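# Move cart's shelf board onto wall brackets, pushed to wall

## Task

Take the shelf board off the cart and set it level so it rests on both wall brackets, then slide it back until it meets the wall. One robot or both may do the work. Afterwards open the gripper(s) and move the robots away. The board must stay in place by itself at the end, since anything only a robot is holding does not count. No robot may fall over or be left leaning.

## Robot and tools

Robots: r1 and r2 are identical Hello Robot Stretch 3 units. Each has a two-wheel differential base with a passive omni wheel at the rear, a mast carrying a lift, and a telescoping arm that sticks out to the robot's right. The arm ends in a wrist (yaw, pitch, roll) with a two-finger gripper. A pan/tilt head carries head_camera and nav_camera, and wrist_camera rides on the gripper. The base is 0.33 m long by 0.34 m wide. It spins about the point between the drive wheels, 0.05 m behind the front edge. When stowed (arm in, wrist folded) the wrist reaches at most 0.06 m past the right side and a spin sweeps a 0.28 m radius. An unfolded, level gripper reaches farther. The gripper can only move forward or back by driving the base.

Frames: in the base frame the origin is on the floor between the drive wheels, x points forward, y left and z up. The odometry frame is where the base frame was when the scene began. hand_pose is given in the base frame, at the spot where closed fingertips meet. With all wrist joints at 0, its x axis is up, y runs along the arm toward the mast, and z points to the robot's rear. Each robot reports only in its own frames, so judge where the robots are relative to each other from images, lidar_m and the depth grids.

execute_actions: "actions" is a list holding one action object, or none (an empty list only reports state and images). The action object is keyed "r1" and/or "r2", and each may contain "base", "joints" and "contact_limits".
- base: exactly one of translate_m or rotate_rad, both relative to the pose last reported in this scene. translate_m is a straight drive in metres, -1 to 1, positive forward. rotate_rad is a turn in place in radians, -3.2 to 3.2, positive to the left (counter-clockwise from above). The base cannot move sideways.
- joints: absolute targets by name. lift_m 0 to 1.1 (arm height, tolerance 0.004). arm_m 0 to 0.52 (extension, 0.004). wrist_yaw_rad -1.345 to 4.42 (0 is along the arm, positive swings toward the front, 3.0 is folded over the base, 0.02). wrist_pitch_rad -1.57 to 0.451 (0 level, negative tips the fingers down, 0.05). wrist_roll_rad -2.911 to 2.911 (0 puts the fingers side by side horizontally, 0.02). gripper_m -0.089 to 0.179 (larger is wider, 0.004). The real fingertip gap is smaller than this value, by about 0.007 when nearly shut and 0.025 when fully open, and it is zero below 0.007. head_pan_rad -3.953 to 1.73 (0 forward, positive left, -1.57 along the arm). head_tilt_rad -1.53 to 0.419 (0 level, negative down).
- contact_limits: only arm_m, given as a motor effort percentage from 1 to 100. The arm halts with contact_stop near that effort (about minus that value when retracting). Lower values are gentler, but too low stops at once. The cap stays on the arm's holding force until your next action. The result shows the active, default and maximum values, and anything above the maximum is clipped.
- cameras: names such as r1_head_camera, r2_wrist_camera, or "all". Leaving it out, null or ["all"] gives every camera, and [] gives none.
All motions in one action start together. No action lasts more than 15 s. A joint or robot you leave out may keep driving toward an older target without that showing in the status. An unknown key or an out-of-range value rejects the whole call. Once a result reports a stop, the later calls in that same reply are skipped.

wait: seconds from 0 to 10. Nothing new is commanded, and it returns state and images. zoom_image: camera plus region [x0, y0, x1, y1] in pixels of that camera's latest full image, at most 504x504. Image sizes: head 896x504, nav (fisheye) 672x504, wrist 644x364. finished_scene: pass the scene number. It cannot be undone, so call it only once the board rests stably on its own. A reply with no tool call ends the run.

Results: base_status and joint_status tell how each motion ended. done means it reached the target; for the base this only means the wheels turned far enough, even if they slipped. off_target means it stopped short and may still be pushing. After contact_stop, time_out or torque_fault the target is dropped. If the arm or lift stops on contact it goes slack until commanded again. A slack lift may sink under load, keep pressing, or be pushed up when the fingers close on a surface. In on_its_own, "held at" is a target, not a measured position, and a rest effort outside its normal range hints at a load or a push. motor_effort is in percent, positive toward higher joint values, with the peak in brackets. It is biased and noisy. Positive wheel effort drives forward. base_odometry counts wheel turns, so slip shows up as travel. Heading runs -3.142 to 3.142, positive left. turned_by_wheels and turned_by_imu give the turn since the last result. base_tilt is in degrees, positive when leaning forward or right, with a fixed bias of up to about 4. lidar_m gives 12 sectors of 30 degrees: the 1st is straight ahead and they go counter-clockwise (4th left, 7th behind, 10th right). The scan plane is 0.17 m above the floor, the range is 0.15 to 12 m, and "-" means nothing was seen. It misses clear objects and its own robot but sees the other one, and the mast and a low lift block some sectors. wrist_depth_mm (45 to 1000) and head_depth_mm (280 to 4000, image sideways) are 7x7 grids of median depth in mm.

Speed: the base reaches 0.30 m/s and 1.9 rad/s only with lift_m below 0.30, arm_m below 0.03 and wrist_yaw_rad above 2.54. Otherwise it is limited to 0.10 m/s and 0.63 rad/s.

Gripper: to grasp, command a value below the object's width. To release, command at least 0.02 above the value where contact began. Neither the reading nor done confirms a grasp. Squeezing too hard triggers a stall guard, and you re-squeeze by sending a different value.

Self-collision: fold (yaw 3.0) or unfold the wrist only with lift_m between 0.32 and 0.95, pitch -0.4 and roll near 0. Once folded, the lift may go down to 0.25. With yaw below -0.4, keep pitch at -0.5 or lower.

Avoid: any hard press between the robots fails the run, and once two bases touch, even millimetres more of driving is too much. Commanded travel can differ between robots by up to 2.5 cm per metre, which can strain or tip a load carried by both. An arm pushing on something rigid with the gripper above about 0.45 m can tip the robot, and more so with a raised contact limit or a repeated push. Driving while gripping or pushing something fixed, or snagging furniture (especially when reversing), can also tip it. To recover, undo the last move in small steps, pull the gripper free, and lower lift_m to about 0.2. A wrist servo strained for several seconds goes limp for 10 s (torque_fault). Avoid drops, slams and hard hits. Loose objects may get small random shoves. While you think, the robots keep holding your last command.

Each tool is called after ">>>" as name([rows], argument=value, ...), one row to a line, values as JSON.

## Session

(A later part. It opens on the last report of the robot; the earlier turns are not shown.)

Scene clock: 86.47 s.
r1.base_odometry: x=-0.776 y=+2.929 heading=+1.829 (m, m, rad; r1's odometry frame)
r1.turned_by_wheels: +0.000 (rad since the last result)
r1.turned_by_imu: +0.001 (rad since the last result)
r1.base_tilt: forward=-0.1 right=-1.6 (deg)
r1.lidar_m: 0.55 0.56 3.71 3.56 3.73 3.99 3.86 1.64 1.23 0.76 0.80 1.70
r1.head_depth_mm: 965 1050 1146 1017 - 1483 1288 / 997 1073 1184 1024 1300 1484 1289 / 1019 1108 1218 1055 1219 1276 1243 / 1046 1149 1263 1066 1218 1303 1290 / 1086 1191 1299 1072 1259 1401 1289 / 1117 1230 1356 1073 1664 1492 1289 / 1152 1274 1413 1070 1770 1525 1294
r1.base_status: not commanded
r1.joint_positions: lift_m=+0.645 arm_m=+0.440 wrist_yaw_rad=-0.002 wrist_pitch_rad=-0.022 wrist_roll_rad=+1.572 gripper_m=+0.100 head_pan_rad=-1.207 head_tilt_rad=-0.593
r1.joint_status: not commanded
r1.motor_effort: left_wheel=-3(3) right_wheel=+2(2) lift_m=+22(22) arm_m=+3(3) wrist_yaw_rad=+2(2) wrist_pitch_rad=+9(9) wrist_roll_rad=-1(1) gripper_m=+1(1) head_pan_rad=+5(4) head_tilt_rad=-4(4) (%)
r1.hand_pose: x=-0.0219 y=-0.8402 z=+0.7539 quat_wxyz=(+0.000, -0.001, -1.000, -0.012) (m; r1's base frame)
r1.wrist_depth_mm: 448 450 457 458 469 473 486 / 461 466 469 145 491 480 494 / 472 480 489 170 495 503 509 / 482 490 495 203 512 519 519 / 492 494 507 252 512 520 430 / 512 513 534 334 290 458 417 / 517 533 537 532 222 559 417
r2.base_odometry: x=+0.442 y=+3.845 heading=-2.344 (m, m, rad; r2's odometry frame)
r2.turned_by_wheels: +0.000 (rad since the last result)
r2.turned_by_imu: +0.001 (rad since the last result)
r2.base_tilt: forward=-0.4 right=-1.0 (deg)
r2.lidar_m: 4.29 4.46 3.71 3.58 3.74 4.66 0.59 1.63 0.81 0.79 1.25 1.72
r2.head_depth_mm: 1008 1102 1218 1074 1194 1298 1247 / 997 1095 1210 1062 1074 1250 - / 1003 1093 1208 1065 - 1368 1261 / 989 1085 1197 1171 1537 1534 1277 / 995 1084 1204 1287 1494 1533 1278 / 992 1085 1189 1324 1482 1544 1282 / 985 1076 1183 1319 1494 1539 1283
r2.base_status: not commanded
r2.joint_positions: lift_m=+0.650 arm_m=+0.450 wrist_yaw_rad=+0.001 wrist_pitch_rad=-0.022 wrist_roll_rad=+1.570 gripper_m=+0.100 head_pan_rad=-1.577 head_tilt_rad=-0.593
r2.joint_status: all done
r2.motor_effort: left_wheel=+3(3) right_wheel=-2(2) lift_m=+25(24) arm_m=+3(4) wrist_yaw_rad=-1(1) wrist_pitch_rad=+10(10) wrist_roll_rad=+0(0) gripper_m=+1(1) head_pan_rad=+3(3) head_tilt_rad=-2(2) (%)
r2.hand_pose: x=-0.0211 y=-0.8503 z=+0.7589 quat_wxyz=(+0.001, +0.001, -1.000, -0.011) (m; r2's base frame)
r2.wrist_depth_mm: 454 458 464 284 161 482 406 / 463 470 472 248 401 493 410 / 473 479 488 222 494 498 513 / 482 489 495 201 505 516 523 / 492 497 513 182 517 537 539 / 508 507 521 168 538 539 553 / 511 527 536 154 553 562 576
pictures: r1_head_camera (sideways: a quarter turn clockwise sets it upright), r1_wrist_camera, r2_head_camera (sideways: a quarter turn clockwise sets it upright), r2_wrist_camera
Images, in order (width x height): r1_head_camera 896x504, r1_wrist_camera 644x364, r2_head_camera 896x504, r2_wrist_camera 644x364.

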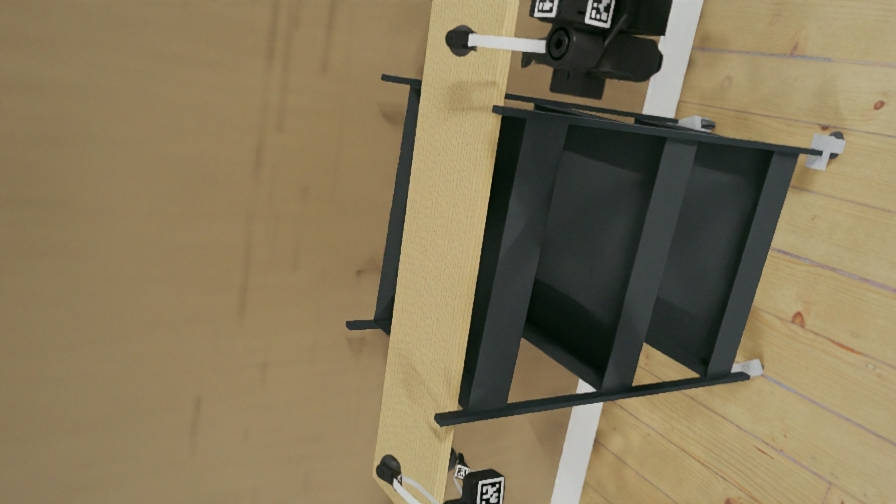

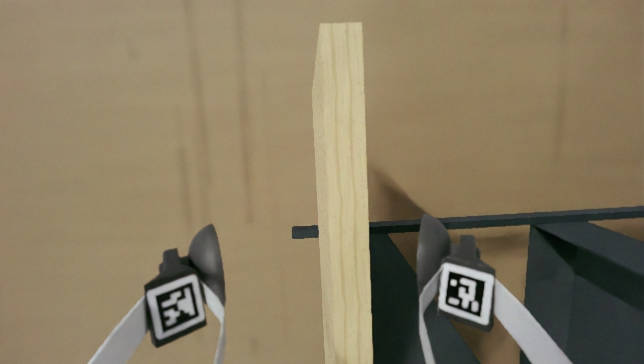

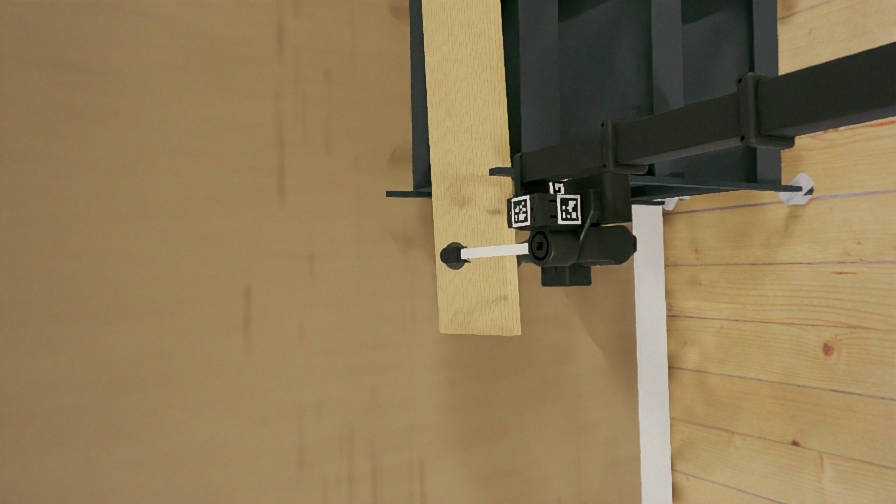

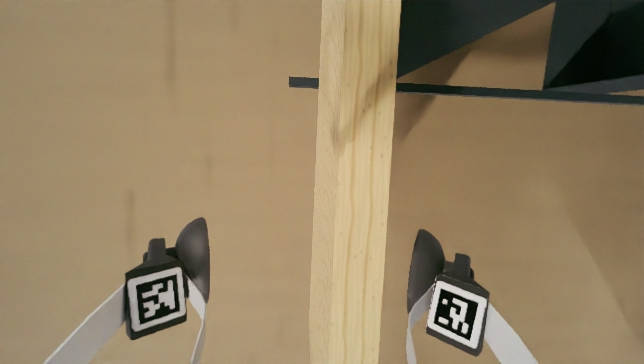

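>>> execute_actions([
  {"r2":{"joints":{"arm_m":0.40}}},
], cameras=[])

>>> execute_actions([
  {"r2":{"joints":{"gripper_m":-0.05}},"r1":{"joints":{"gripper_m":-0.05}}},
], cameras=["r2_head_camera"])

>>> execute_actions([
  {"r2":{"joints":{"lift_m":0.70}},"r1":{"joints":{"lift_m":0.695}}},
], cameras=["r1_wrist_camera","r2_wrist_camera","r1_nav_camera"])

Scene clock: 88.17 s.
r1.base_odometry: x=-0.776 y=+2.929 heading=+1.829 (m, m, rad; r1's odometry frame)
r1.turned_by_wheels: +0.000 (rad since the last result)
r1.turned_by_imu: +0.000 (rad since the last result)
r1.base_tilt: forward=-0.1 right=-1.6 (deg)
r1.lidar_m: 0.56 0.56 3.71 3.57 3.73 3.99 3.85 1.64 1.23 0.76 0.80 1.71
r1.head_depth_mm: 972 1052 1146 1030 - 1486 1299 / 999 1079 1180 1022 1301 1475 1292 / 1022 1111 1223 1054 1220 1272 1233 / 1053 1145 1265 1068 1220 1304 1292 / 1091 1179 1298 1065 1261 1387 1283 / 1114 1224 1361 1070 1650 1481 1299 / 1158 1272 1408 1114 1764 1527 1289
r1.base_status: not commanded
r1.joint_positions: lift_m=+0.645 arm_m=+0.440 wrist_yaw_rad=-0.002 wrist_pitch_rad=-0.022 wrist_roll_rad=+1.572 gripper_m=+0.100 head_pan_rad=-1.207 head_tilt_rad=-0.593
r1.joint_status: not commanded
r1.motor_effort: left_wheel=-3(3) right_wheel=+2(2) lift_m=+22(22) arm_m=+3(4) wrist_yaw_rad=+2(1) wrist_pitch_rad=+9(9) wrist_roll_rad=-1(1) gripper_m=+1(1) head_pan_rad=+5(5) head_tilt_rad=-4(4) (%)
r1.hand_pose: x=-0.0219 y=-0.8402 z=+0.7539 quat_wxyz=(+0.000, -0.001, -1.000, -0.012) (m; r1's base frame)
r1.wrist_depth_mm: 451 466 454 462 470 477 485 / 459 464 473 146 488 491 494 / 471 483 488 170 492 505 508 / 483 485 495 203 507 516 525 / 493 495 506 252 512 523 428 / 506 508 524 337 291 458 413 / 517 525 539 544 223 554 421
r2.base_odometry: x=+0.442 y=+3.845 heading=-2.344 (m, m, rad; r2's odometry frame)
r2.turned_by_wheels: +0.000 (rad since the last result)
r2.turned_by_imu: +0.000 (rad since the last result)
r2.base_tilt: forward=-0.5 right=-1.1 (deg)
r2.lidar_m: 4.30 4.47 3.72 3.57 3.73 4.67 0.59 1.64 0.81 0.79 1.25 1.72
r2.head_depth_mm: 1009 1099 1211 1078 1192 1294 1251 / 1002 1101 1211 1061 1194 1253 - / 1002 1092 1198 1059 1191 1371 1253 / 995 1092 1201 1068 1448 1508 1278 / 991 1079 1196 1279 1495 1521 1280 / 989 1083 1195 1325 1494 1526 1281 / 986 1073 1187 1316 1489 1538 1291
r2.base_status: not commanded
r2.joint_positions: lift_m=+0.650 arm_m=+0.400 wrist_yaw_rad=+0.001 wrist_pitch_rad=-0.022 wrist_roll_rad=+1.570 gripper_m=+0.100 head_pan_rad=-1.577 head_tilt_rad=-0.593
r2.joint_status: all done
r2.motor_effort: left_wheel=+3(3) right_wheel=-2(2) lift_m=+24(24) arm_m=-3(6) wrist_yaw_rad=-1(1) wrist_pitch_rad=+11(10) wrist_roll_rad=+0(0) gripper_m=+1(1) head_pan_rad=+3(3) head_tilt_rad=-2(3) (%)
r2.hand_pose: x=-0.0211 y=-0.8009 z=+0.7589 quat_wxyz=(+0.001, +0.001, -1.000, -0.011) (m; r2's base frame)
r2.wrist_depth_mm: 499 507 505 157 140 135 129 / 506 508 520 252 467 542 417 / 518 528 526 225 545 552 564 / 527 537 545 203 558 571 579 / 541 552 556 558 573 580 592 / 553 558 576 568 584 596 617 / 564 578 595 598 611 616 628
pictures: none
No camera images: the call's "cameras" was empty. Leave "cameras" out to get every camera's image.

Scene clock: 90.17 s.
r1.base_odometry: x=-0.776 y=+2.929 heading=+1.830 (m, m, rad; r1's odometry frame)
r1.turned_by_wheels: +0.000 (rad since the last result)
r1.turned_by_imu: +0.001 (rad since the last result)
r1.base_tilt: forward=-0.2 right=-1.6 (deg)
r1.lidar_m: 0.56 0.56 3.69 3.56 3.71 3.98 3.87 1.64 1.23 0.77 0.80 1.71
r1.head_depth_mm: 968 1047 1152 1021 - 1498 1292 / 999 1074 1182 1021 1298 1481 1284 / 1021 1111 1221 1052 1226 1270 1238 / 1056 1157 1267 1061 1220 1293 1283 / 1086 1191 1297 1068 1260 1389 1295 / 1119 1238 1367 1069 1653 1486 1291 / 1158 1269 1404 1168 1748 1531 1284
r1.base_status: not commanded
r1.joint_positions: lift_m=+0.645 arm_m=+0.440 wrist_yaw_rad=-0.001 wrist_pitch_rad=-0.056 wrist_roll_rad=+1.572 gripper_m=-0.048 head_pan_rad=-1.207 head_tilt_rad=-0.593
r1.joint_status: all done
r1.motor_effort: left_wheel=-3(3) right_wheel=+1(2) lift_m=+26(26) arm_m=+3(3) wrist_yaw_rad=+1(2) wrist_pitch_rad=+21(23) wrist_roll_rad=-1(1) gripper_m=-38(99) head_pan_rad=+4(5) head_tilt_rad=-4(4) (%)
r1.hand_pose: x=-0.0216 y=-0.8391 z=+0.7451 quat_wxyz=(+0.000, +0.000, -1.000, -0.029) (m; r1's base frame)
r1.wrist_depth_mm: 432 449 463 463 478 491 507 / 444 461 464 208 484 509 509 / 460 463 486 485 500 521 520 / 476 475 495 494 513 528 544 / 479 505 501 151 531 455 427 / 497 510 516 153 555 545 395 / 512 516 538 223 213 487 399
r2.base_odometry: x=+0.442 y=+3.845 heading=-2.344 (m, m, rad; r2's odometry frame)
r2.turned_by_wheels: +0.000 (rad since the last result)
r2.turned_by_imu: +0.001 (rad since the last result)
r2.base_tilt: forward=-0.4 right=-1.0 (deg)
r2.lidar_m: 4.29 4.50 3.72 3.58 3.73 4.68 0.59 1.64 0.81 0.79 1.25 1.72
r2.head_depth_mm: 1008 1096 1209 1077 1184 1297 1250 / 999 1106 1201 1061 1196 1247 - / 1003 1085 1206 1066 - 1365 1250 / 995 1090 1190 1068 1449 1502 1287 / 995 1087 1191 1285 1503 1524 1292 / 990 1083 1185 1322 1492 1538 1285 / 991 1079 1185 1321 1473 1536 1288
r2.base_status: not commanded
r2.joint_positions: lift_m=+0.650 arm_m=+0.400 wrist_yaw_rad=+0.002 wrist_pitch_rad=-0.055 wrist_roll_rad=+1.570 gripper_m=-0.049 head_pan_rad=-1.577 head_tilt_rad=-0.593
r2.joint_status: all done
r2.motor_effort: left_wheel=+3(3) right_wheel=-2(2) lift_m=+27(27) arm_m=-3(3) wrist_yaw_rad=-2(1) wrist_pitch_rad=+27(28) wrist_roll_rad=+0(0) gripper_m=-25(100) head_pan_rad=+3(3) head_tilt_rad=-2(3) (%)
r2.hand_pose: x=-0.0208 y=-0.7997 z=+0.7502 quat_wxyz=(+0.001, +0.001, -1.000, -0.028) (m; r2's base frame)
r2.wrist_depth_mm: 482 497 504 159 142 136 132 / 504 509 522 305 539 471 396 / 511 517 528 533 553 577 578 / 519 529 547 547 574 582 600 / 532 550 558 566 584 601 617 / 543 559 565 - 603 615 622 / 558 577 590 603 610 630 655
pictures: r2_head_camera (sideways: a quarter turn clockwise sets it upright)
Images, in order (width x height): r2_head_camera 896x504.

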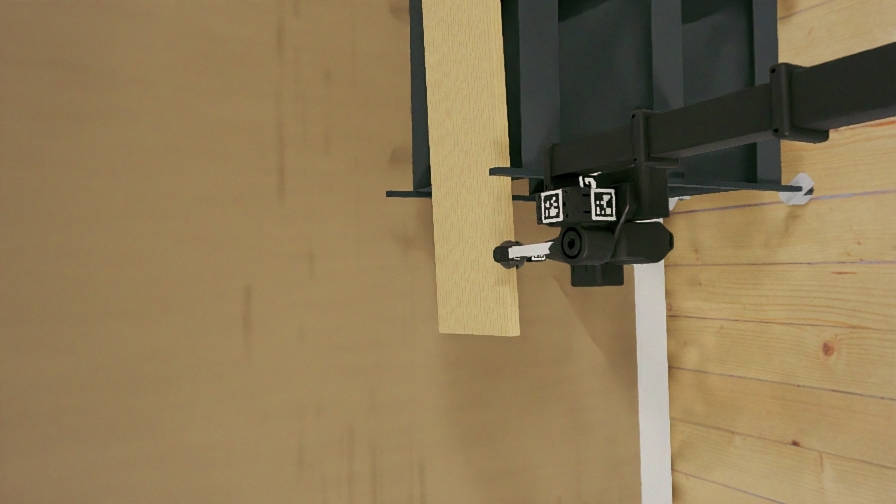

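Scene clock: 91.47 s.
r1.base_odometry: x=-0.776 y=+2.929 heading=+1.830 (m, m, rad; r1's odometry frame)
r1.turned_by_wheels: +0.000 (rad since the last result)
r1.turned_by_imu: +0.000 (rad since the last result)
r1.base_tilt: forward=-0.1 right=-1.6 (deg)
r1.lidar_m: 0.56 0.56 3.71 3.58 3.73 3.99 3.86 1.64 1.23 0.76 0.80 1.72
r1.head_depth_mm: 970 1049 1139 1193 - 1491 1302 / 994 1078 1181 1055 1344 1478 1291 / 1026 1115 1221 1094 1221 1277 1238 / 1055 1145 1266 1089 1215 1303 1298 / 1085 1183 1305 1076 1253 1389 1292 / 1116 1221 1360 1043 1661 1483 1292 / 1158 1274 1423 1596 1754 1520 1293
r1.base_status: not commanded
r1.joint_positions: lift_m=+0.695 arm_m=+0.440 wrist_yaw_rad=-0.001 wrist_pitch_rad=-0.071 wrist_roll_rad=+1.572 gripper_m=-0.041 head_pan_rad=-1.207 head_tilt_rad=-0.593
r1.joint_status: all done
r1.on_its_own: gripper_m is held at -0.043, not at your -0.050, by its stall guard, which is still easing
r1.motor_effort: left_wheel=-2(2) right_wheel=+1(1) lift_m=+38(40) arm_m=+2(3) wrist_yaw_rad=+1(1) wrist_pitch_rad=+27(27) wrist_roll_rad=-1(1) gripper_m=-34(38) head_pan_rad=+5(5) head_tilt_rad=-4(4) (%)
r1.hand_pose: x=-0.0216 y=-0.8386 z=+0.7908 quat_wxyz=(+0.000, +0.000, -0.999, -0.036) (m; r1's base frame)
r1.wrist_depth_mm: 428 436 453 458 482 488 508 / 443 454 471 212 495 504 535 / 454 462 473 193 512 514 539 / 467 481 486 178 518 544 552 / 484 489 509 154 521 542 438 / 489 496 512 156 305 558 443 / 501 510 545 302 407 241 443
r2.base_odometry: x=+0.442 y=+3.845 heading=-2.344 (m, m, rad; r2's odometry frame)
r2.turned_by_wheels: +0.000 (rad since the last result)
r2.turned_by_imu: +0.000 (rad since the last result)
r2.base_tilt: forward=-0.5 right=-1.0 (deg)
r2.lidar_m: 4.28 4.51 3.70 3.59 3.74 4.68 0.59 1.64 0.81 0.79 1.25 1.72
r2.head_depth_mm: 1004 1097 1220 1100 1189 1282 1254 / 1000 1100 1206 1114 959 - 1248 / 1002 1095 1206 1128 - 1374 1253 / 994 1089 1202 1276 1555 1534 1274 / 990 1086 1198 1291 1491 1530 1278 / 988 1084 1180 1333 1491 1531 1279 / 986 1073 1186 1322 1481 1529 1283
r2.base_status: not commanded
r2.joint_positions: lift_m=+0.700 arm_m=+0.400 wrist_yaw_rad=+0.002 wrist_pitch_rad=-0.067 wrist_roll_rad=+1.570 gripper_m=-0.049 head_pan_rad=-1.577 head_tilt_rad=-0.593
r2.joint_status: all done
r2.on_its_own: wrist_pitch_rad is at rest, and its effort (+33) is outside its rest range (-20 to +32)
r2.motor_effort: left_wheel=+3(4) right_wheel=-2(2) lift_m=+34(36) arm_m=-3(3) wrist_yaw_rad=-2(3) wrist_pitch_rad=+33(33) wrist_roll_rad=+0(0) gripper_m=-25(25) head_pan_rad=+3(4) head_tilt_rad=-2(2) (%)
r2.hand_pose: x=-0.0208 y=-0.7993 z=+0.7970 quat_wxyz=(+0.001, +0.001, -0.999, -0.034) (m; r2's base frame)
r2.wrist_depth_mm: 483 493 510 307 141 135 133 / 491 504 514 451 363 481 461 / 501 515 535 204 558 573 593 / 515 532 544 227 574 597 615 / 525 538 552 563 594 611 627 / 535 549 564 - 607 624 653 / 561 569 592 597 623 636 665
pictures: r1_nav_camera (sideways: a quarter turn counterclockwise sets it upright), r1_wrist_camera, r2_wrist_camera
Images, in order (width x height): r1_nav_camera 672x504, r1_wrist_camera 644x364, r2_wrist_camera 644x364.

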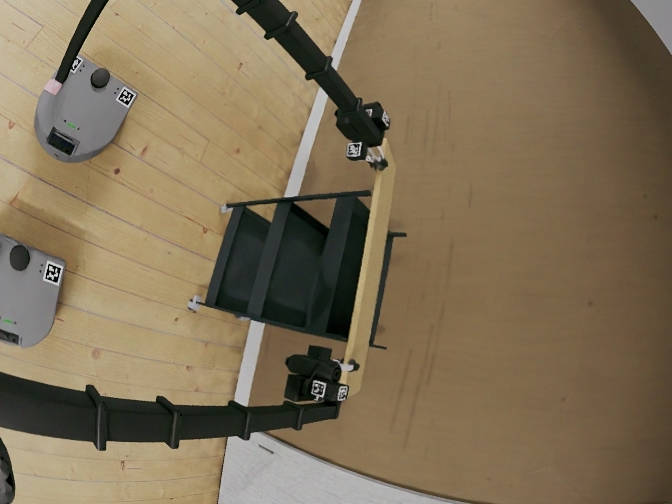

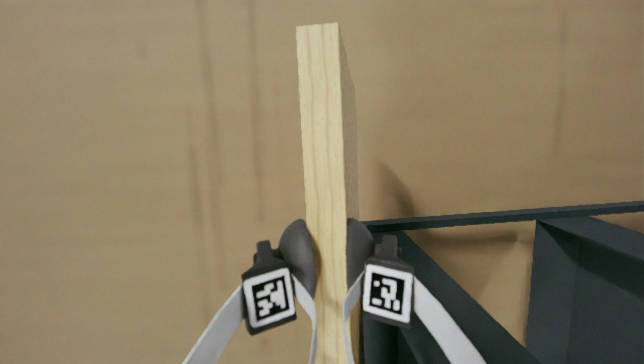

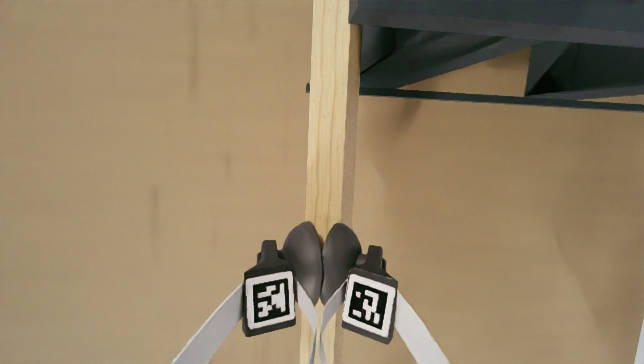

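>>> execute_actions([
  {"r2":{"joints":{"lift_m":0.652}},"r1":{"joints":{"lift_m":0.648}}},
], cameras=[])

>>> execute_actions([
  {"r2":{"joints":{"gripper_m":0.1}}},
], cameras=[])

>>> execute_actions([
  {"r2":{"joints":{"arm_m":0.445}}},
], cameras=["r2_wrist_camera","r2_head_camera"])

>>> execute_actions([
  {"r2":{"joints":{"gripper_m":-0.03}}},
], cameras=["r2_wrist_camera","r2_head_camera","r1_wrist_camera"])

Scene clock: 93.10 s.
r1.base_odometry: x=-0.776 y=+2.929 heading=+1.830 (m, m, rad; r1's odometry frame)
r1.turned_by_wheels: +0.000 (rad since the last result)
r1.turned_by_imu: +0.000 (rad since the last result)
r1.base_tilt: forward=-0.1 right=-1.6 (deg)
r1.lidar_m: 0.56 0.56 3.70 3.57 3.74 3.98 3.86 1.64 1.23 0.77 0.80 1.71
r1.head_depth_mm: 968 1045 1145 1027 - 1507 1295 / 1001 1080 1180 1026 1297 1484 1287 / 1026 1118 1219 1055 1225 1259 1243 / 1054 1152 1268 1067 1214 1314 1294 / 1085 1183 1309 1068 1263 1389 1287 / 1117 1226 1353 1063 1660 1483 1294 / 1156 1264 1401 1164 1751 1527 1285
r1.base_status: not commanded
r1.joint_positions: lift_m=+0.648 arm_m=+0.440 wrist_yaw_rad=-0.001 wrist_pitch_rad=-0.063 wrist_roll_rad=+1.572 gripper_m=-0.034 head_pan_rad=-1.207 head_tilt_rad=-0.593
r1.joint_status: all done
r1.on_its_own: gripper_m is held at -0.036, not at your -0.050, by its stall guard, which is still easing
r1.motor_effort: left_wheel=-2(2) right_wheel=+1(1) lift_m=+26(32) arm_m=+2(2) wrist_yaw_rad=+1(0) wrist_pitch_rad=+24(27) wrist_roll_rad=-1(1) gripper_m=-31(35) head_pan_rad=+5(5) head_tilt_rad=-4(4) (%)
r1.hand_pose: x=-0.0216 y=-0.8389 z=+0.7464 quat_wxyz=(+0.000, +0.000, -0.999, -0.032) (m; r1's base frame)
r1.wrist_depth_mm: 437 446 457 464 478 487 510 / 447 455 462 212 488 503 518 / 460 467 482 489 508 513 527 / 468 477 492 492 513 531 539 / 479 490 501 151 532 461 438 / 488 502 520 154 546 473 396 / 494 522 525 229 213 477 399
r2.base_odometry: x=+0.442 y=+3.845 heading=-2.344 (m, m, rad; r2's odometry frame)
r2.turned_by_wheels: +0.000 (rad since the last result)
r2.turned_by_imu: +0.000 (rad since the last result)
r2.base_tilt: forward=-0.4 right=-1.0 (deg)
r2.lidar_m: 4.27 4.48 3.70 3.58 3.74 4.66 0.59 1.64 0.81 0.79 1.25 1.72
r2.head_depth_mm: 1005 1097 1208 1080 1185 1302 1242 / 1001 1092 1209 1058 1195 1248 - / 999 1089 1210 1059 - 1367 1247 / 995 1092 1197 1069 1458 1509 1284 / 996 1084 1192 1281 1492 1525 1285 / 992 1088 1194 1327 1492 1530 1279 / 985 1080 1180 1321 1485 1541 1281
r2.base_status: not commanded
r2.joint_positions: lift_m=+0.652 arm_m=+0.400 wrist_yaw_rad=+0.002 wrist_pitch_rad=-0.056 wrist_roll_rad=+1.570 gripper_m=-0.049 head_pan_rad=-1.577 head_tilt_rad=-0.593
r2.joint_status: all done
r2.motor_effort: left_wheel=+3(3) right_wheel=-2(2) lift_m=+27(30) arm_m=-2(3) wrist_yaw_rad=-3(2) wrist_pitch_rad=+27(33) wrist_roll_rad=+0(0) gripper_m=-24(26) head_pan_rad=+4(3) head_tilt_rad=-2(2) (%)
r2.hand_pose: x=-0.0208 y=-0.7997 z=+0.7520 quat_wxyz=(+0.001, +0.001, -1.000, -0.028) (m; r2's base frame)
r2.wrist_depth_mm: 484 498 506 161 141 135 132 / 495 504 520 303 544 476 396 / 506 518 530 529 553 577 580 / 518 529 546 554 570 587 598 / 529 545 555 564 585 608 614 / 545 560 569 - 599 617 631 / 549 572 591 595 622 636 654
pictures: none
No camera images: the call's "cameras" was empty. Leave "cameras" out to get every camera's image.

Scene clock: 95.10 s.
r1.base_odometry: x=-0.776 y=+2.929 heading=+1.830 (m, m, rad; r1's odometry frame)
r1.turned_by_wheels: +0.000 (rad since the last result)
r1.turned_by_imu: +0.000 (rad since the last result)
r1.base_tilt: forward=-0.1 right=-1.6 (deg)
r1.lidar_m: 0.56 0.56 3.69 3.56 3.72 3.99 3.85 1.64 1.23 0.76 0.81 1.71
r1.head_depth_mm: 967 1052 1145 1024 - 1490 1300 / 997 1080 1177 1023 1295 1473 1286 / 1026 1110 1222 1056 1217 1270 1241 / 1057 1144 1261 1066 1230 1307 1288 / 1083 1185 1302 1066 1261 1388 1291 / 1117 1228 1358 1071 1666 1488 1288 / 1147 1266 1408 1169 1753 1530 1293
r1.base_status: not commanded
r1.joint_positions: lift_m=+0.648 arm_m=+0.440 wrist_yaw_rad=-0.001 wrist_pitch_rad=-0.066 wrist_roll_rad=+1.572 gripper_m=-0.025 head_pan_rad=-1.207 head_tilt_rad=-0.593
r1.joint_status: not commanded
r1.on_its_own: gripper_m is held at -0.026, not at your -0.050, by its stall guard, which is not easing now
r1.motor_effort: left_wheel=-2(2) right_wheel=+0(1) lift_m=+26(26) arm_m=+3(3) wrist_yaw_rad=+1(1) wrist_pitch_rad=+25(25) wrist_roll_rad=-1(1) gripper_m=-27(31) head_pan_rad=+5(4) head_tilt_rad=-4(4) (%)
r1.hand_pose: x=-0.0217 y=-0.8388 z=+0.7455 quat_wxyz=(+0.000, -0.001, -0.999, -0.034) (m; r1's base frame)
r1.wrist_depth_mm: 440 450 459 460 473 486 506 / 440 457 468 204 494 501 521 / 454 466 476 303 509 519 533 / 475 474 491 495 511 530 546 / 481 488 500 152 531 456 427 / 490 497 515 155 547 477 396 / 506 519 540 229 214 484 394
r2.base_odometry: x=+0.442 y=+3.845 heading=-2.344 (m, m, rad; r2's odometry frame)
r2.turned_by_wheels: +0.000 (rad since the last result)
r2.turned_by_imu: +0.000 (rad since the last result)
r2.base_tilt: forward=-0.5 right=-1.0 (deg)
r2.lidar_m: 4.28 4.47 3.72 3.58 3.73 4.66 0.59 1.64 0.81 0.79 1.25 1.72
r2.head_depth_mm: 1005 1099 1221 1080 1187 1300 1249 / 1003 1095 1209 1066 1192 1242 - / 998 1094 1206 1065 - 1373 1250 / 998 1082 1196 1071 1453 1538 1283 / 993 1088 1193 1290 1496 1537 1281 / 990 1077 1189 1318 1488 1547 1282 / 986 1082 1188 1314 1482 1540 1288
r2.base_status: not commanded
r2.joint_positions: lift_m=+0.652 arm_m=+0.400 wrist_yaw_rad=+0.002 wrist_pitch_rad=-0.023 wrist_roll_rad=+1.570 gripper_m=+0.100 head_pan_rad=-1.577 head_tilt_rad=-0.593
r2.joint_status: all done
r2.motor_effort: left_wheel=+3(4) right_wheel=-2(2) lift_m=+27(26) arm_m=-2(2) wrist_yaw_rad=-2(3) wrist_pitch_rad=+11(28) wrist_roll_rad=+0(0) gripper_m=+1(90) head_pan_rad=+3(4) head_tilt_rad=-3(2) (%)
r2.hand_pose: x=-0.0208 y=-0.8008 z=+0.7605 quat_wxyz=(+0.001, +0.001, -1.000, -0.012) (m; r2's base frame)
r2.wrist_depth_mm: 499 502 506 159 141 136 130 / 508 510 520 280 456 535 421 / 522 534 532 252 540 561 564 / 534 534 546 227 563 571 578 / 537 548 564 210 573 581 602 / 564 555 575 573 591 603 613 / 572 588 588 587 608 616 622
pictures: none
No camera images: the call's "cameras" was empty. Leave "cameras" out to get every camera's image.

Scene clock: 96.53 s.
r1.base_odometry: x=-0.776 y=+2.929 heading=+1.830 (m, m, rad; r1's odometry frame)
r1.turned_by_wheels: +0.000 (rad since the last result)
r1.turned_by_imu: +0.000 (rad since the last result)
r1.base_tilt: forward=-0.2 right=-1.6 (deg)
r1.lidar_m: 0.56 0.56 3.69 3.58 3.74 3.99 3.86 1.64 1.23 0.77 0.80 1.71
r1.head_depth_mm: 967 1047 1149 1027 - 1489 1284 / 996 1078 1189 1024 1292 1497 1299 / 1026 1117 1222 1054 1219 1275 1231 / 1046 1153 1264 1068 1220 1303 1296 / 1085 1186 1305 1065 1258 1387 1293 / 1116 1227 1353 1066 1664 1485 1289 / 1156 1273 1400 1104 1766 1529 1288
r1.base_status: not commanded
r1.joint_positions: lift_m=+0.648 arm_m=+0.440 wrist_yaw_rad=-0.001 wrist_pitch_rad=-0.066 wrist_roll_rad=+1.572 gripper_m=-0.025 head_pan_rad=-1.207 head_tilt_rad=-0.593
r1.joint_status: not commanded
r1.on_its_own: gripper_m is held at -0.026, not at your -0.050, by its stall guard, which is not easing now
r1.motor_effort: left_wheel=-2(2) right_wheel=+1(2) lift_m=+26(26) arm_m=+2(2) wrist_yaw_rad=+1(1) wrist_pitch_rad=+25(25) wrist_roll_rad=-1(0) gripper_m=-27(27) head_pan_rad=+5(4) head_tilt_rad=-4(4) (%)
r1.hand_pose: x=-0.0217 y=-0.8388 z=+0.7455 quat_wxyz=(+0.000, -0.001, -0.999, -0.034) (m; r1's base frame)
r1.wrist_depth_mm: 433 449 457 468 474 497 503 / 445 451 468 205 492 504 521 / 459 465 477 301 503 517 542 / 467 485 489 499 515 529 542 / 483 492 503 152 538 460 430 / 488 500 514 154 540 466 392 / 503 523 534 230 213 490 397
r2.base_odometry: x=+0.442 y=+3.845 heading=-2.344 (m, m, rad; r2's odometry frame)
r2.turned_by_wheels: +0.000 (rad since the last result)
r2.turned_by_imu: +0.000 (rad since the last result)
r2.base_tilt: forward=-0.4 right=-1.0 (deg)
r2.lidar_m: 4.28 4.47 3.71 3.58 3.73 4.64 0.59 1.64 0.81 0.79 1.25 1.72
r2.head_depth_mm: 1006 1100 1213 1074 1187 1292 1242 / 1000 1090 1213 1065 1073 1294 - / 999 1095 1202 1061 - 1374 1249 / 999 1087 1193 1175 1533 1531 1279 / 991 1081 1194 1283 1495 1529 1283 / 990 1088 1199 1323 1491 1538 1285 / 989 1079 1189 1320 1484 1544 1290
r2.base_status: not commanded
r2.joint_positions: lift_m=+0.652 arm_m=+0.445 wrist_yaw_rad=+0.002 wrist_pitch_rad=-0.023 wrist_roll_rad=+1.570 gripper_m=+0.100 head_pan_rad=-1.577 head_tilt_rad=-0.593
r2.joint_status: all done
r2.motor_effort: left_wheel=+4(3) right_wheel=-2(2) lift_m=+26(27) arm_m=+3(4) wrist_yaw_rad=-1(1) wrist_pitch_rad=+11(11) wrist_roll_rad=+0(0) gripper_m=+1(1) head_pan_rad=+3(4) head_tilt_rad=-3(3) (%)
r2.hand_pose: x=-0.0208 y=-0.8453 z=+0.7606 quat_wxyz=(+0.001, +0.001, -1.000, -0.012) (m; r2's base frame)
r2.wrist_depth_mm: 456 459 466 468 161 193 406 / 469 471 481 280 404 496 419 / 477 487 490 251 505 512 521 / 491 498 507 227 519 523 535 / 501 499 518 207 532 544 544 / 511 508 532 191 534 557 565 / 525 537 538 177 556 565 581
pictures: r2_head_camera (sideways: a quarter turn clockwise sets it upright), r2_wrist_camera
Images, in order (width x height): r2_head_camera 896x504, r2_wrist_camera 644x364.

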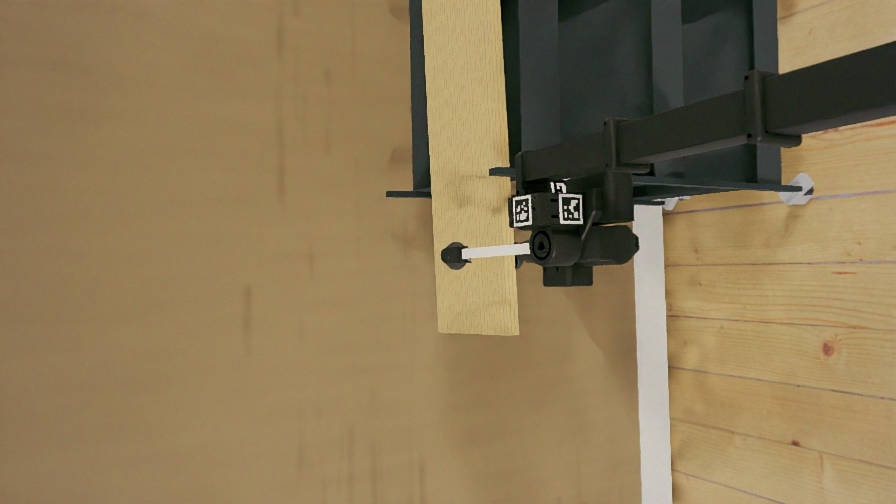

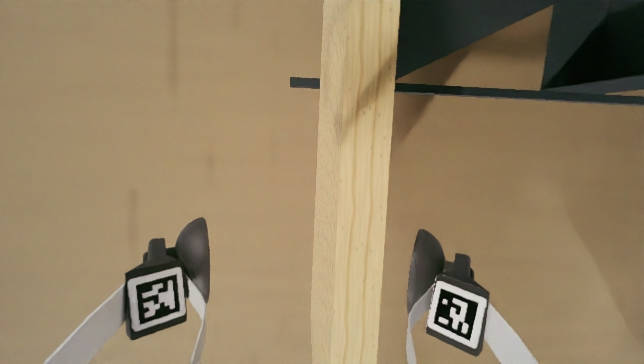

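Scene clock: 98.33 s.
r1.base_odometry: x=-0.776 y=+2.929 heading=+1.830 (m, m, rad; r1's odometry frame)
r1.turned_by_wheels: +0.000 (rad since the last result)
r1.turned_by_imu: +0.000 (rad since the last result)
r1.base_tilt: forward=-0.2 right=-1.7 (deg)
r1.lidar_m: 0.56 0.56 3.71 3.58 3.72 3.99 3.86 1.64 1.23 0.76 0.80 1.71
r1.head_depth_mm: 962 1046 1146 1026 - 1500 1297 / 995 1077 1182 1018 1309 1476 1290 / 1022 1111 1231 1052 1217 1278 1238 / 1050 1149 1272 1058 1214 1300 1294 / 1080 1186 1299 1062 1262 1400 1289 / 1116 1233 1365 1055 1661 1484 1291 / 1150 1264 1408 1105 1750 1520 1295
r1.base_status: not commanded
r1.joint_positions: lift_m=+0.648 arm_m=+0.440 wrist_yaw_rad=-0.002 wrist_pitch_rad=-0.056 wrist_roll_rad=+1.572 gripper_m=-0.025 head_pan_rad=-1.207 head_tilt_rad=-0.593
r1.joint_status: not commanded
r1.on_its_own: gripper_m is held at -0.026, not at your -0.050, by its stall guard, which is not easing now
r1.motor_effort: left_wheel=-2(2) right_wheel=+1(1) lift_m=+26(26) arm_m=+3(3) wrist_yaw_rad=+2(2) wrist_pitch_rad=+21(25) wrist_roll_rad=-1(1) gripper_m=-26(27) head_pan_rad=+5(5) head_tilt_rad=-4(4) (%)
r1.hand_pose: x=-0.0220 y=-0.8392 z=+0.7481 quat_wxyz=(+0.000, -0.001, -1.000, -0.029) (m; r1's base frame)
r1.wrist_depth_mm: 436 444 459 460 482 481 495 / 450 459 472 466 490 501 520 / 463 475 476 482 500 513 522 / 469 478 496 496 519 537 540 / 488 497 500 152 533 457 440 / 498 502 517 154 543 551 405 / 519 524 529 236 214 490 407
r2.base_odometry: x=+0.442 y=+3.845 heading=-2.344 (m, m, rad; r2's odometry frame)
r2.turned_by_wheels: +0.000 (rad since the last result)
r2.turned_by_imu: +0.000 (rad since the last result)
r2.base_tilt: forward=-0.4 right=-1.0 (deg)
r2.lidar_m: 4.30 4.49 3.72 3.58 3.75 4.65 0.59 1.64 0.81 0.78 1.25 1.73
r2.head_depth_mm: 1005 1096 1213 1080 1187 1303 1251 / 1000 1098 1209 1059 1075 1285 - / 995 1092 1202 1062 - 1371 1240 / 994 1091 1196 1065 1510 1527 1280 / 994 1088 1193 1280 1500 1523 1278 / 990 1078 1188 1321 1484 1545 1288 / 984 1077 1186 1316 1477 1540 1279
r2.base_status: not commanded
r2.joint_positions: lift_m=+0.652 arm_m=+0.445 wrist_yaw_rad=+0.002 wrist_pitch_rad=-0.060 wrist_roll_rad=+1.570 gripper_m=-0.029 head_pan_rad=-1.577 head_tilt_rad=-0.593
r2.joint_status: all done
r2.motor_effort: left_wheel=+3(3) right_wheel=-2(2) lift_m=+28(27) arm_m=+2(3) wrist_yaw_rad=-2(2) wrist_pitch_rad=+30(30) wrist_roll_rad=+0(0) gripper_m=-21(100) head_pan_rad=+3(4) head_tilt_rad=-4(2) (%)
r2.hand_pose: x=-0.0210 y=-0.8440 z=+0.7509 quat_wxyz=(+0.001, +0.001, -1.000, -0.031) (m; r2's base frame)
r2.wrist_depth_mm: 445 452 463 115 177 420 396 / 456 463 479 117 498 502 398 / 469 475 491 119 510 524 545 / 476 490 504 121 525 536 553 / 487 496 510 122 538 554 571 / 495 511 511 124 552 576 586 / 507 520 535 332 565 584 599
pictures: r1_wrist_camera, r2_head_camera (sideways: a quarter turn clockwise sets it upright), r2_wrist_camera
Images, in order (width x height): r1_wrist_camera 644x364, r2_head_camera 896x504, r2_wrist_camera 644x364.

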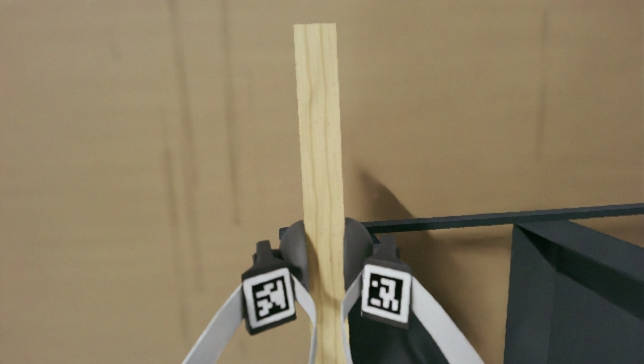

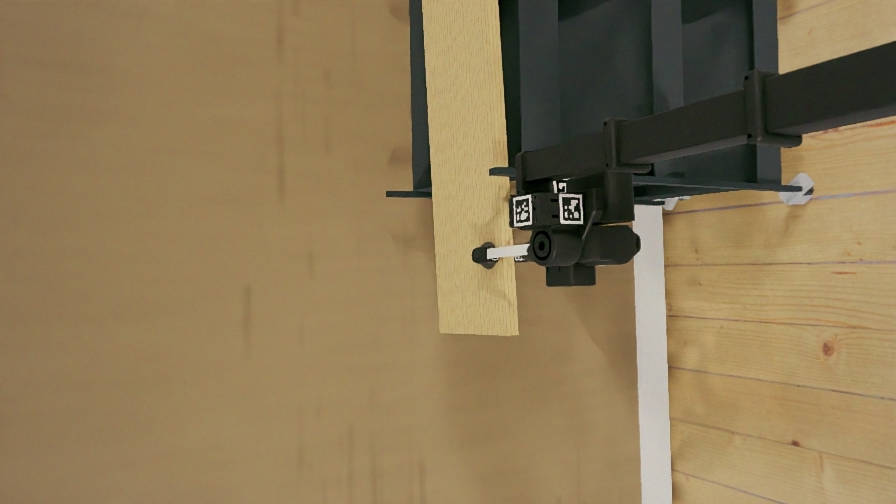

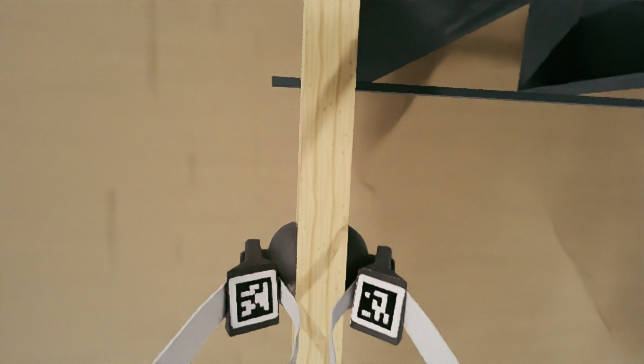

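Good grip now. Lift both.

>>> execute_actions([
  {"r2":{"joints":{"lift_m":0.80}},"r1":{"joints":{"lift_m":0.797}}},
], cameras=["r1_wrist_camera","r2_wrist_camera","r1_nav_camera"])

Scene clock: 100.63 s.
r1.base_odometry: x=-0.776 y=+2.929 heading=+1.830 (m, m, rad; r1's odometry frame)
r1.turned_by_wheels: +0.000 (rad since the last result)
r1.turned_by_imu: +0.001 (rad since the last result)
r1.base_tilt: forward=-0.2 right=-1.6 (deg)
r1.lidar_m: 0.56 0.56 3.71 3.57 3.74 3.98 3.86 1.64 1.23 0.77 0.80 1.71
r1.head_depth_mm: 969 1049 1145 933 1409 1494 1297 / 998 1080 1179 1082 1362 1479 1291 / 1021 1116 1226 1050 1219 1277 1232 / 1055 1139 1258 1094 1217 1313 1292 / 1084 1186 1284 1107 1254 1392 1289 / 1120 1225 1328 1124 1659 1486 1287 / 1153 1264 1357 1583 1761 1522 1290
r1.base_status: not commanded
r1.joint_positions: lift_m=+0.796 arm_m=+0.440 wrist_yaw_rad=-0.001 wrist_pitch_rad=-0.102 wrist_roll_rad=+1.572 gripper_m=-0.025 head_pan_rad=-1.207 head_tilt_rad=-0.593
r1.joint_status: all done
r1.on_its_own: gripper_m is held at -0.026, not at your -0.050, by its stall guard, which is not easing now; wrist_pitch_rad is at rest, and its effort (+38) is outside its rest range (-20 to +32)
r1.motor_effort: left_wheel=-2(2) right_wheel=+1(2) lift_m=+41(40) arm_m=+2(3) wrist_yaw_rad=+1(2) wrist_pitch_rad=+38(40) wrist_roll_rad=-1(1) gripper_m=-27(27) head_pan_rad=+4(5) head_tilt_rad=-4(4) (%)
r1.hand_pose: x=-0.0217 y=-0.8371 z=+0.8848 quat_wxyz=(+0.000, -0.001, -0.999, -0.051) (m; r1's base frame)
r1.wrist_depth_mm: 428 443 457 477 482 507 526 / 431 446 467 161 227 520 546 / 447 462 477 165 227 535 564 / 455 471 497 168 231 558 565 / 467 475 501 176 254 561 493 / 480 494 510 - 285 303 492 / 495 509 523 180 225 361 215
r2.base_odometry: x=+0.442 y=+3.845 heading=-2.344 (m, m, rad; r2's odometry frame)
r2.turned_by_wheels: +0.000 (rad since the last result)
r2.turned_by_imu: +0.001 (rad since the last result)
r2.base_tilt: forward=-0.4 right=-1.0 (deg)
r2.lidar_m: 4.28 4.49 3.73 3.59 3.73 4.68 0.59 1.64 0.81 0.78 1.25 1.72
r2.head_depth_mm: 999 1099 1208 1094 1187 - - / 998 1094 1209 1073 - 1291 1244 / 999 1091 1209 - 1308 1372 1249 / 994 1090 1198 - 1504 1534 1273 / 996 1085 1195 1309 1503 1529 1279 / 987 1083 1187 1317 1495 1529 1278 / 989 1082 1187 1316 1480 1535 1289
r2.base_status: not commanded
r2.joint_positions: lift_m=+0.800 arm_m=+0.445 wrist_yaw_rad=+0.001 wrist_pitch_rad=-0.120 wrist_roll_rad=+1.570 gripper_m=-0.026 head_pan_rad=-1.577 head_tilt_rad=-0.593
r2.joint_status: all done
r2.on_its_own: wrist_pitch_rad is at rest, and its effort (+59) is outside its rest range (-20 to +32)
r2.motor_effort: left_wheel=+3(3) right_wheel=-2(2) lift_m=+36(37) arm_m=+2(2) wrist_yaw_rad=-2(1) wrist_pitch_rad=+59(61) wrist_roll_rad=+0(0) gripper_m=-29(30) head_pan_rad=+3(4) head_tilt_rad=-2(4) (%)
r2.hand_pose: x=-0.0211 y=-0.8413 z=+0.8836 quat_wxyz=(+0.001, +0.001, -0.998, -0.060) (m; r2's base frame)
r2.wrist_depth_mm: 432 446 459 137 182 323 227 / 437 453 474 139 188 326 464 / 454 468 487 140 196 556 579 / 460 476 497 142 204 575 601 / 475 487 503 144 233 586 617 / 483 500 513 144 281 604 633 / 495 513 546 148 205 612 649
pictures: r1_nav_camera (sideways: a quarter turn counterclockwise sets it upright), r1_wrist_camera, r2_wrist_camera
Images, in order (width x height): r1_nav_camera 672x504, r1_wrist_camera 644x364, r2_wrist_camera 644x364.

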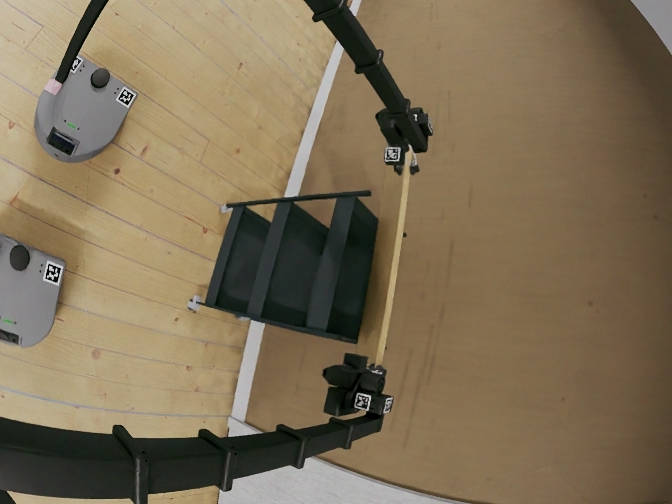

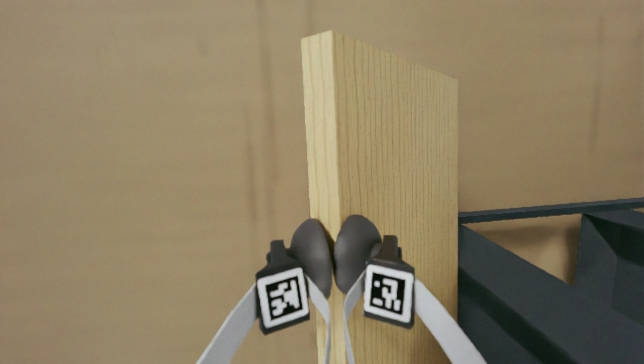

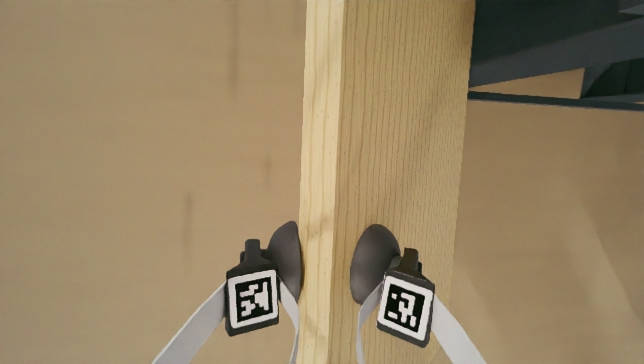

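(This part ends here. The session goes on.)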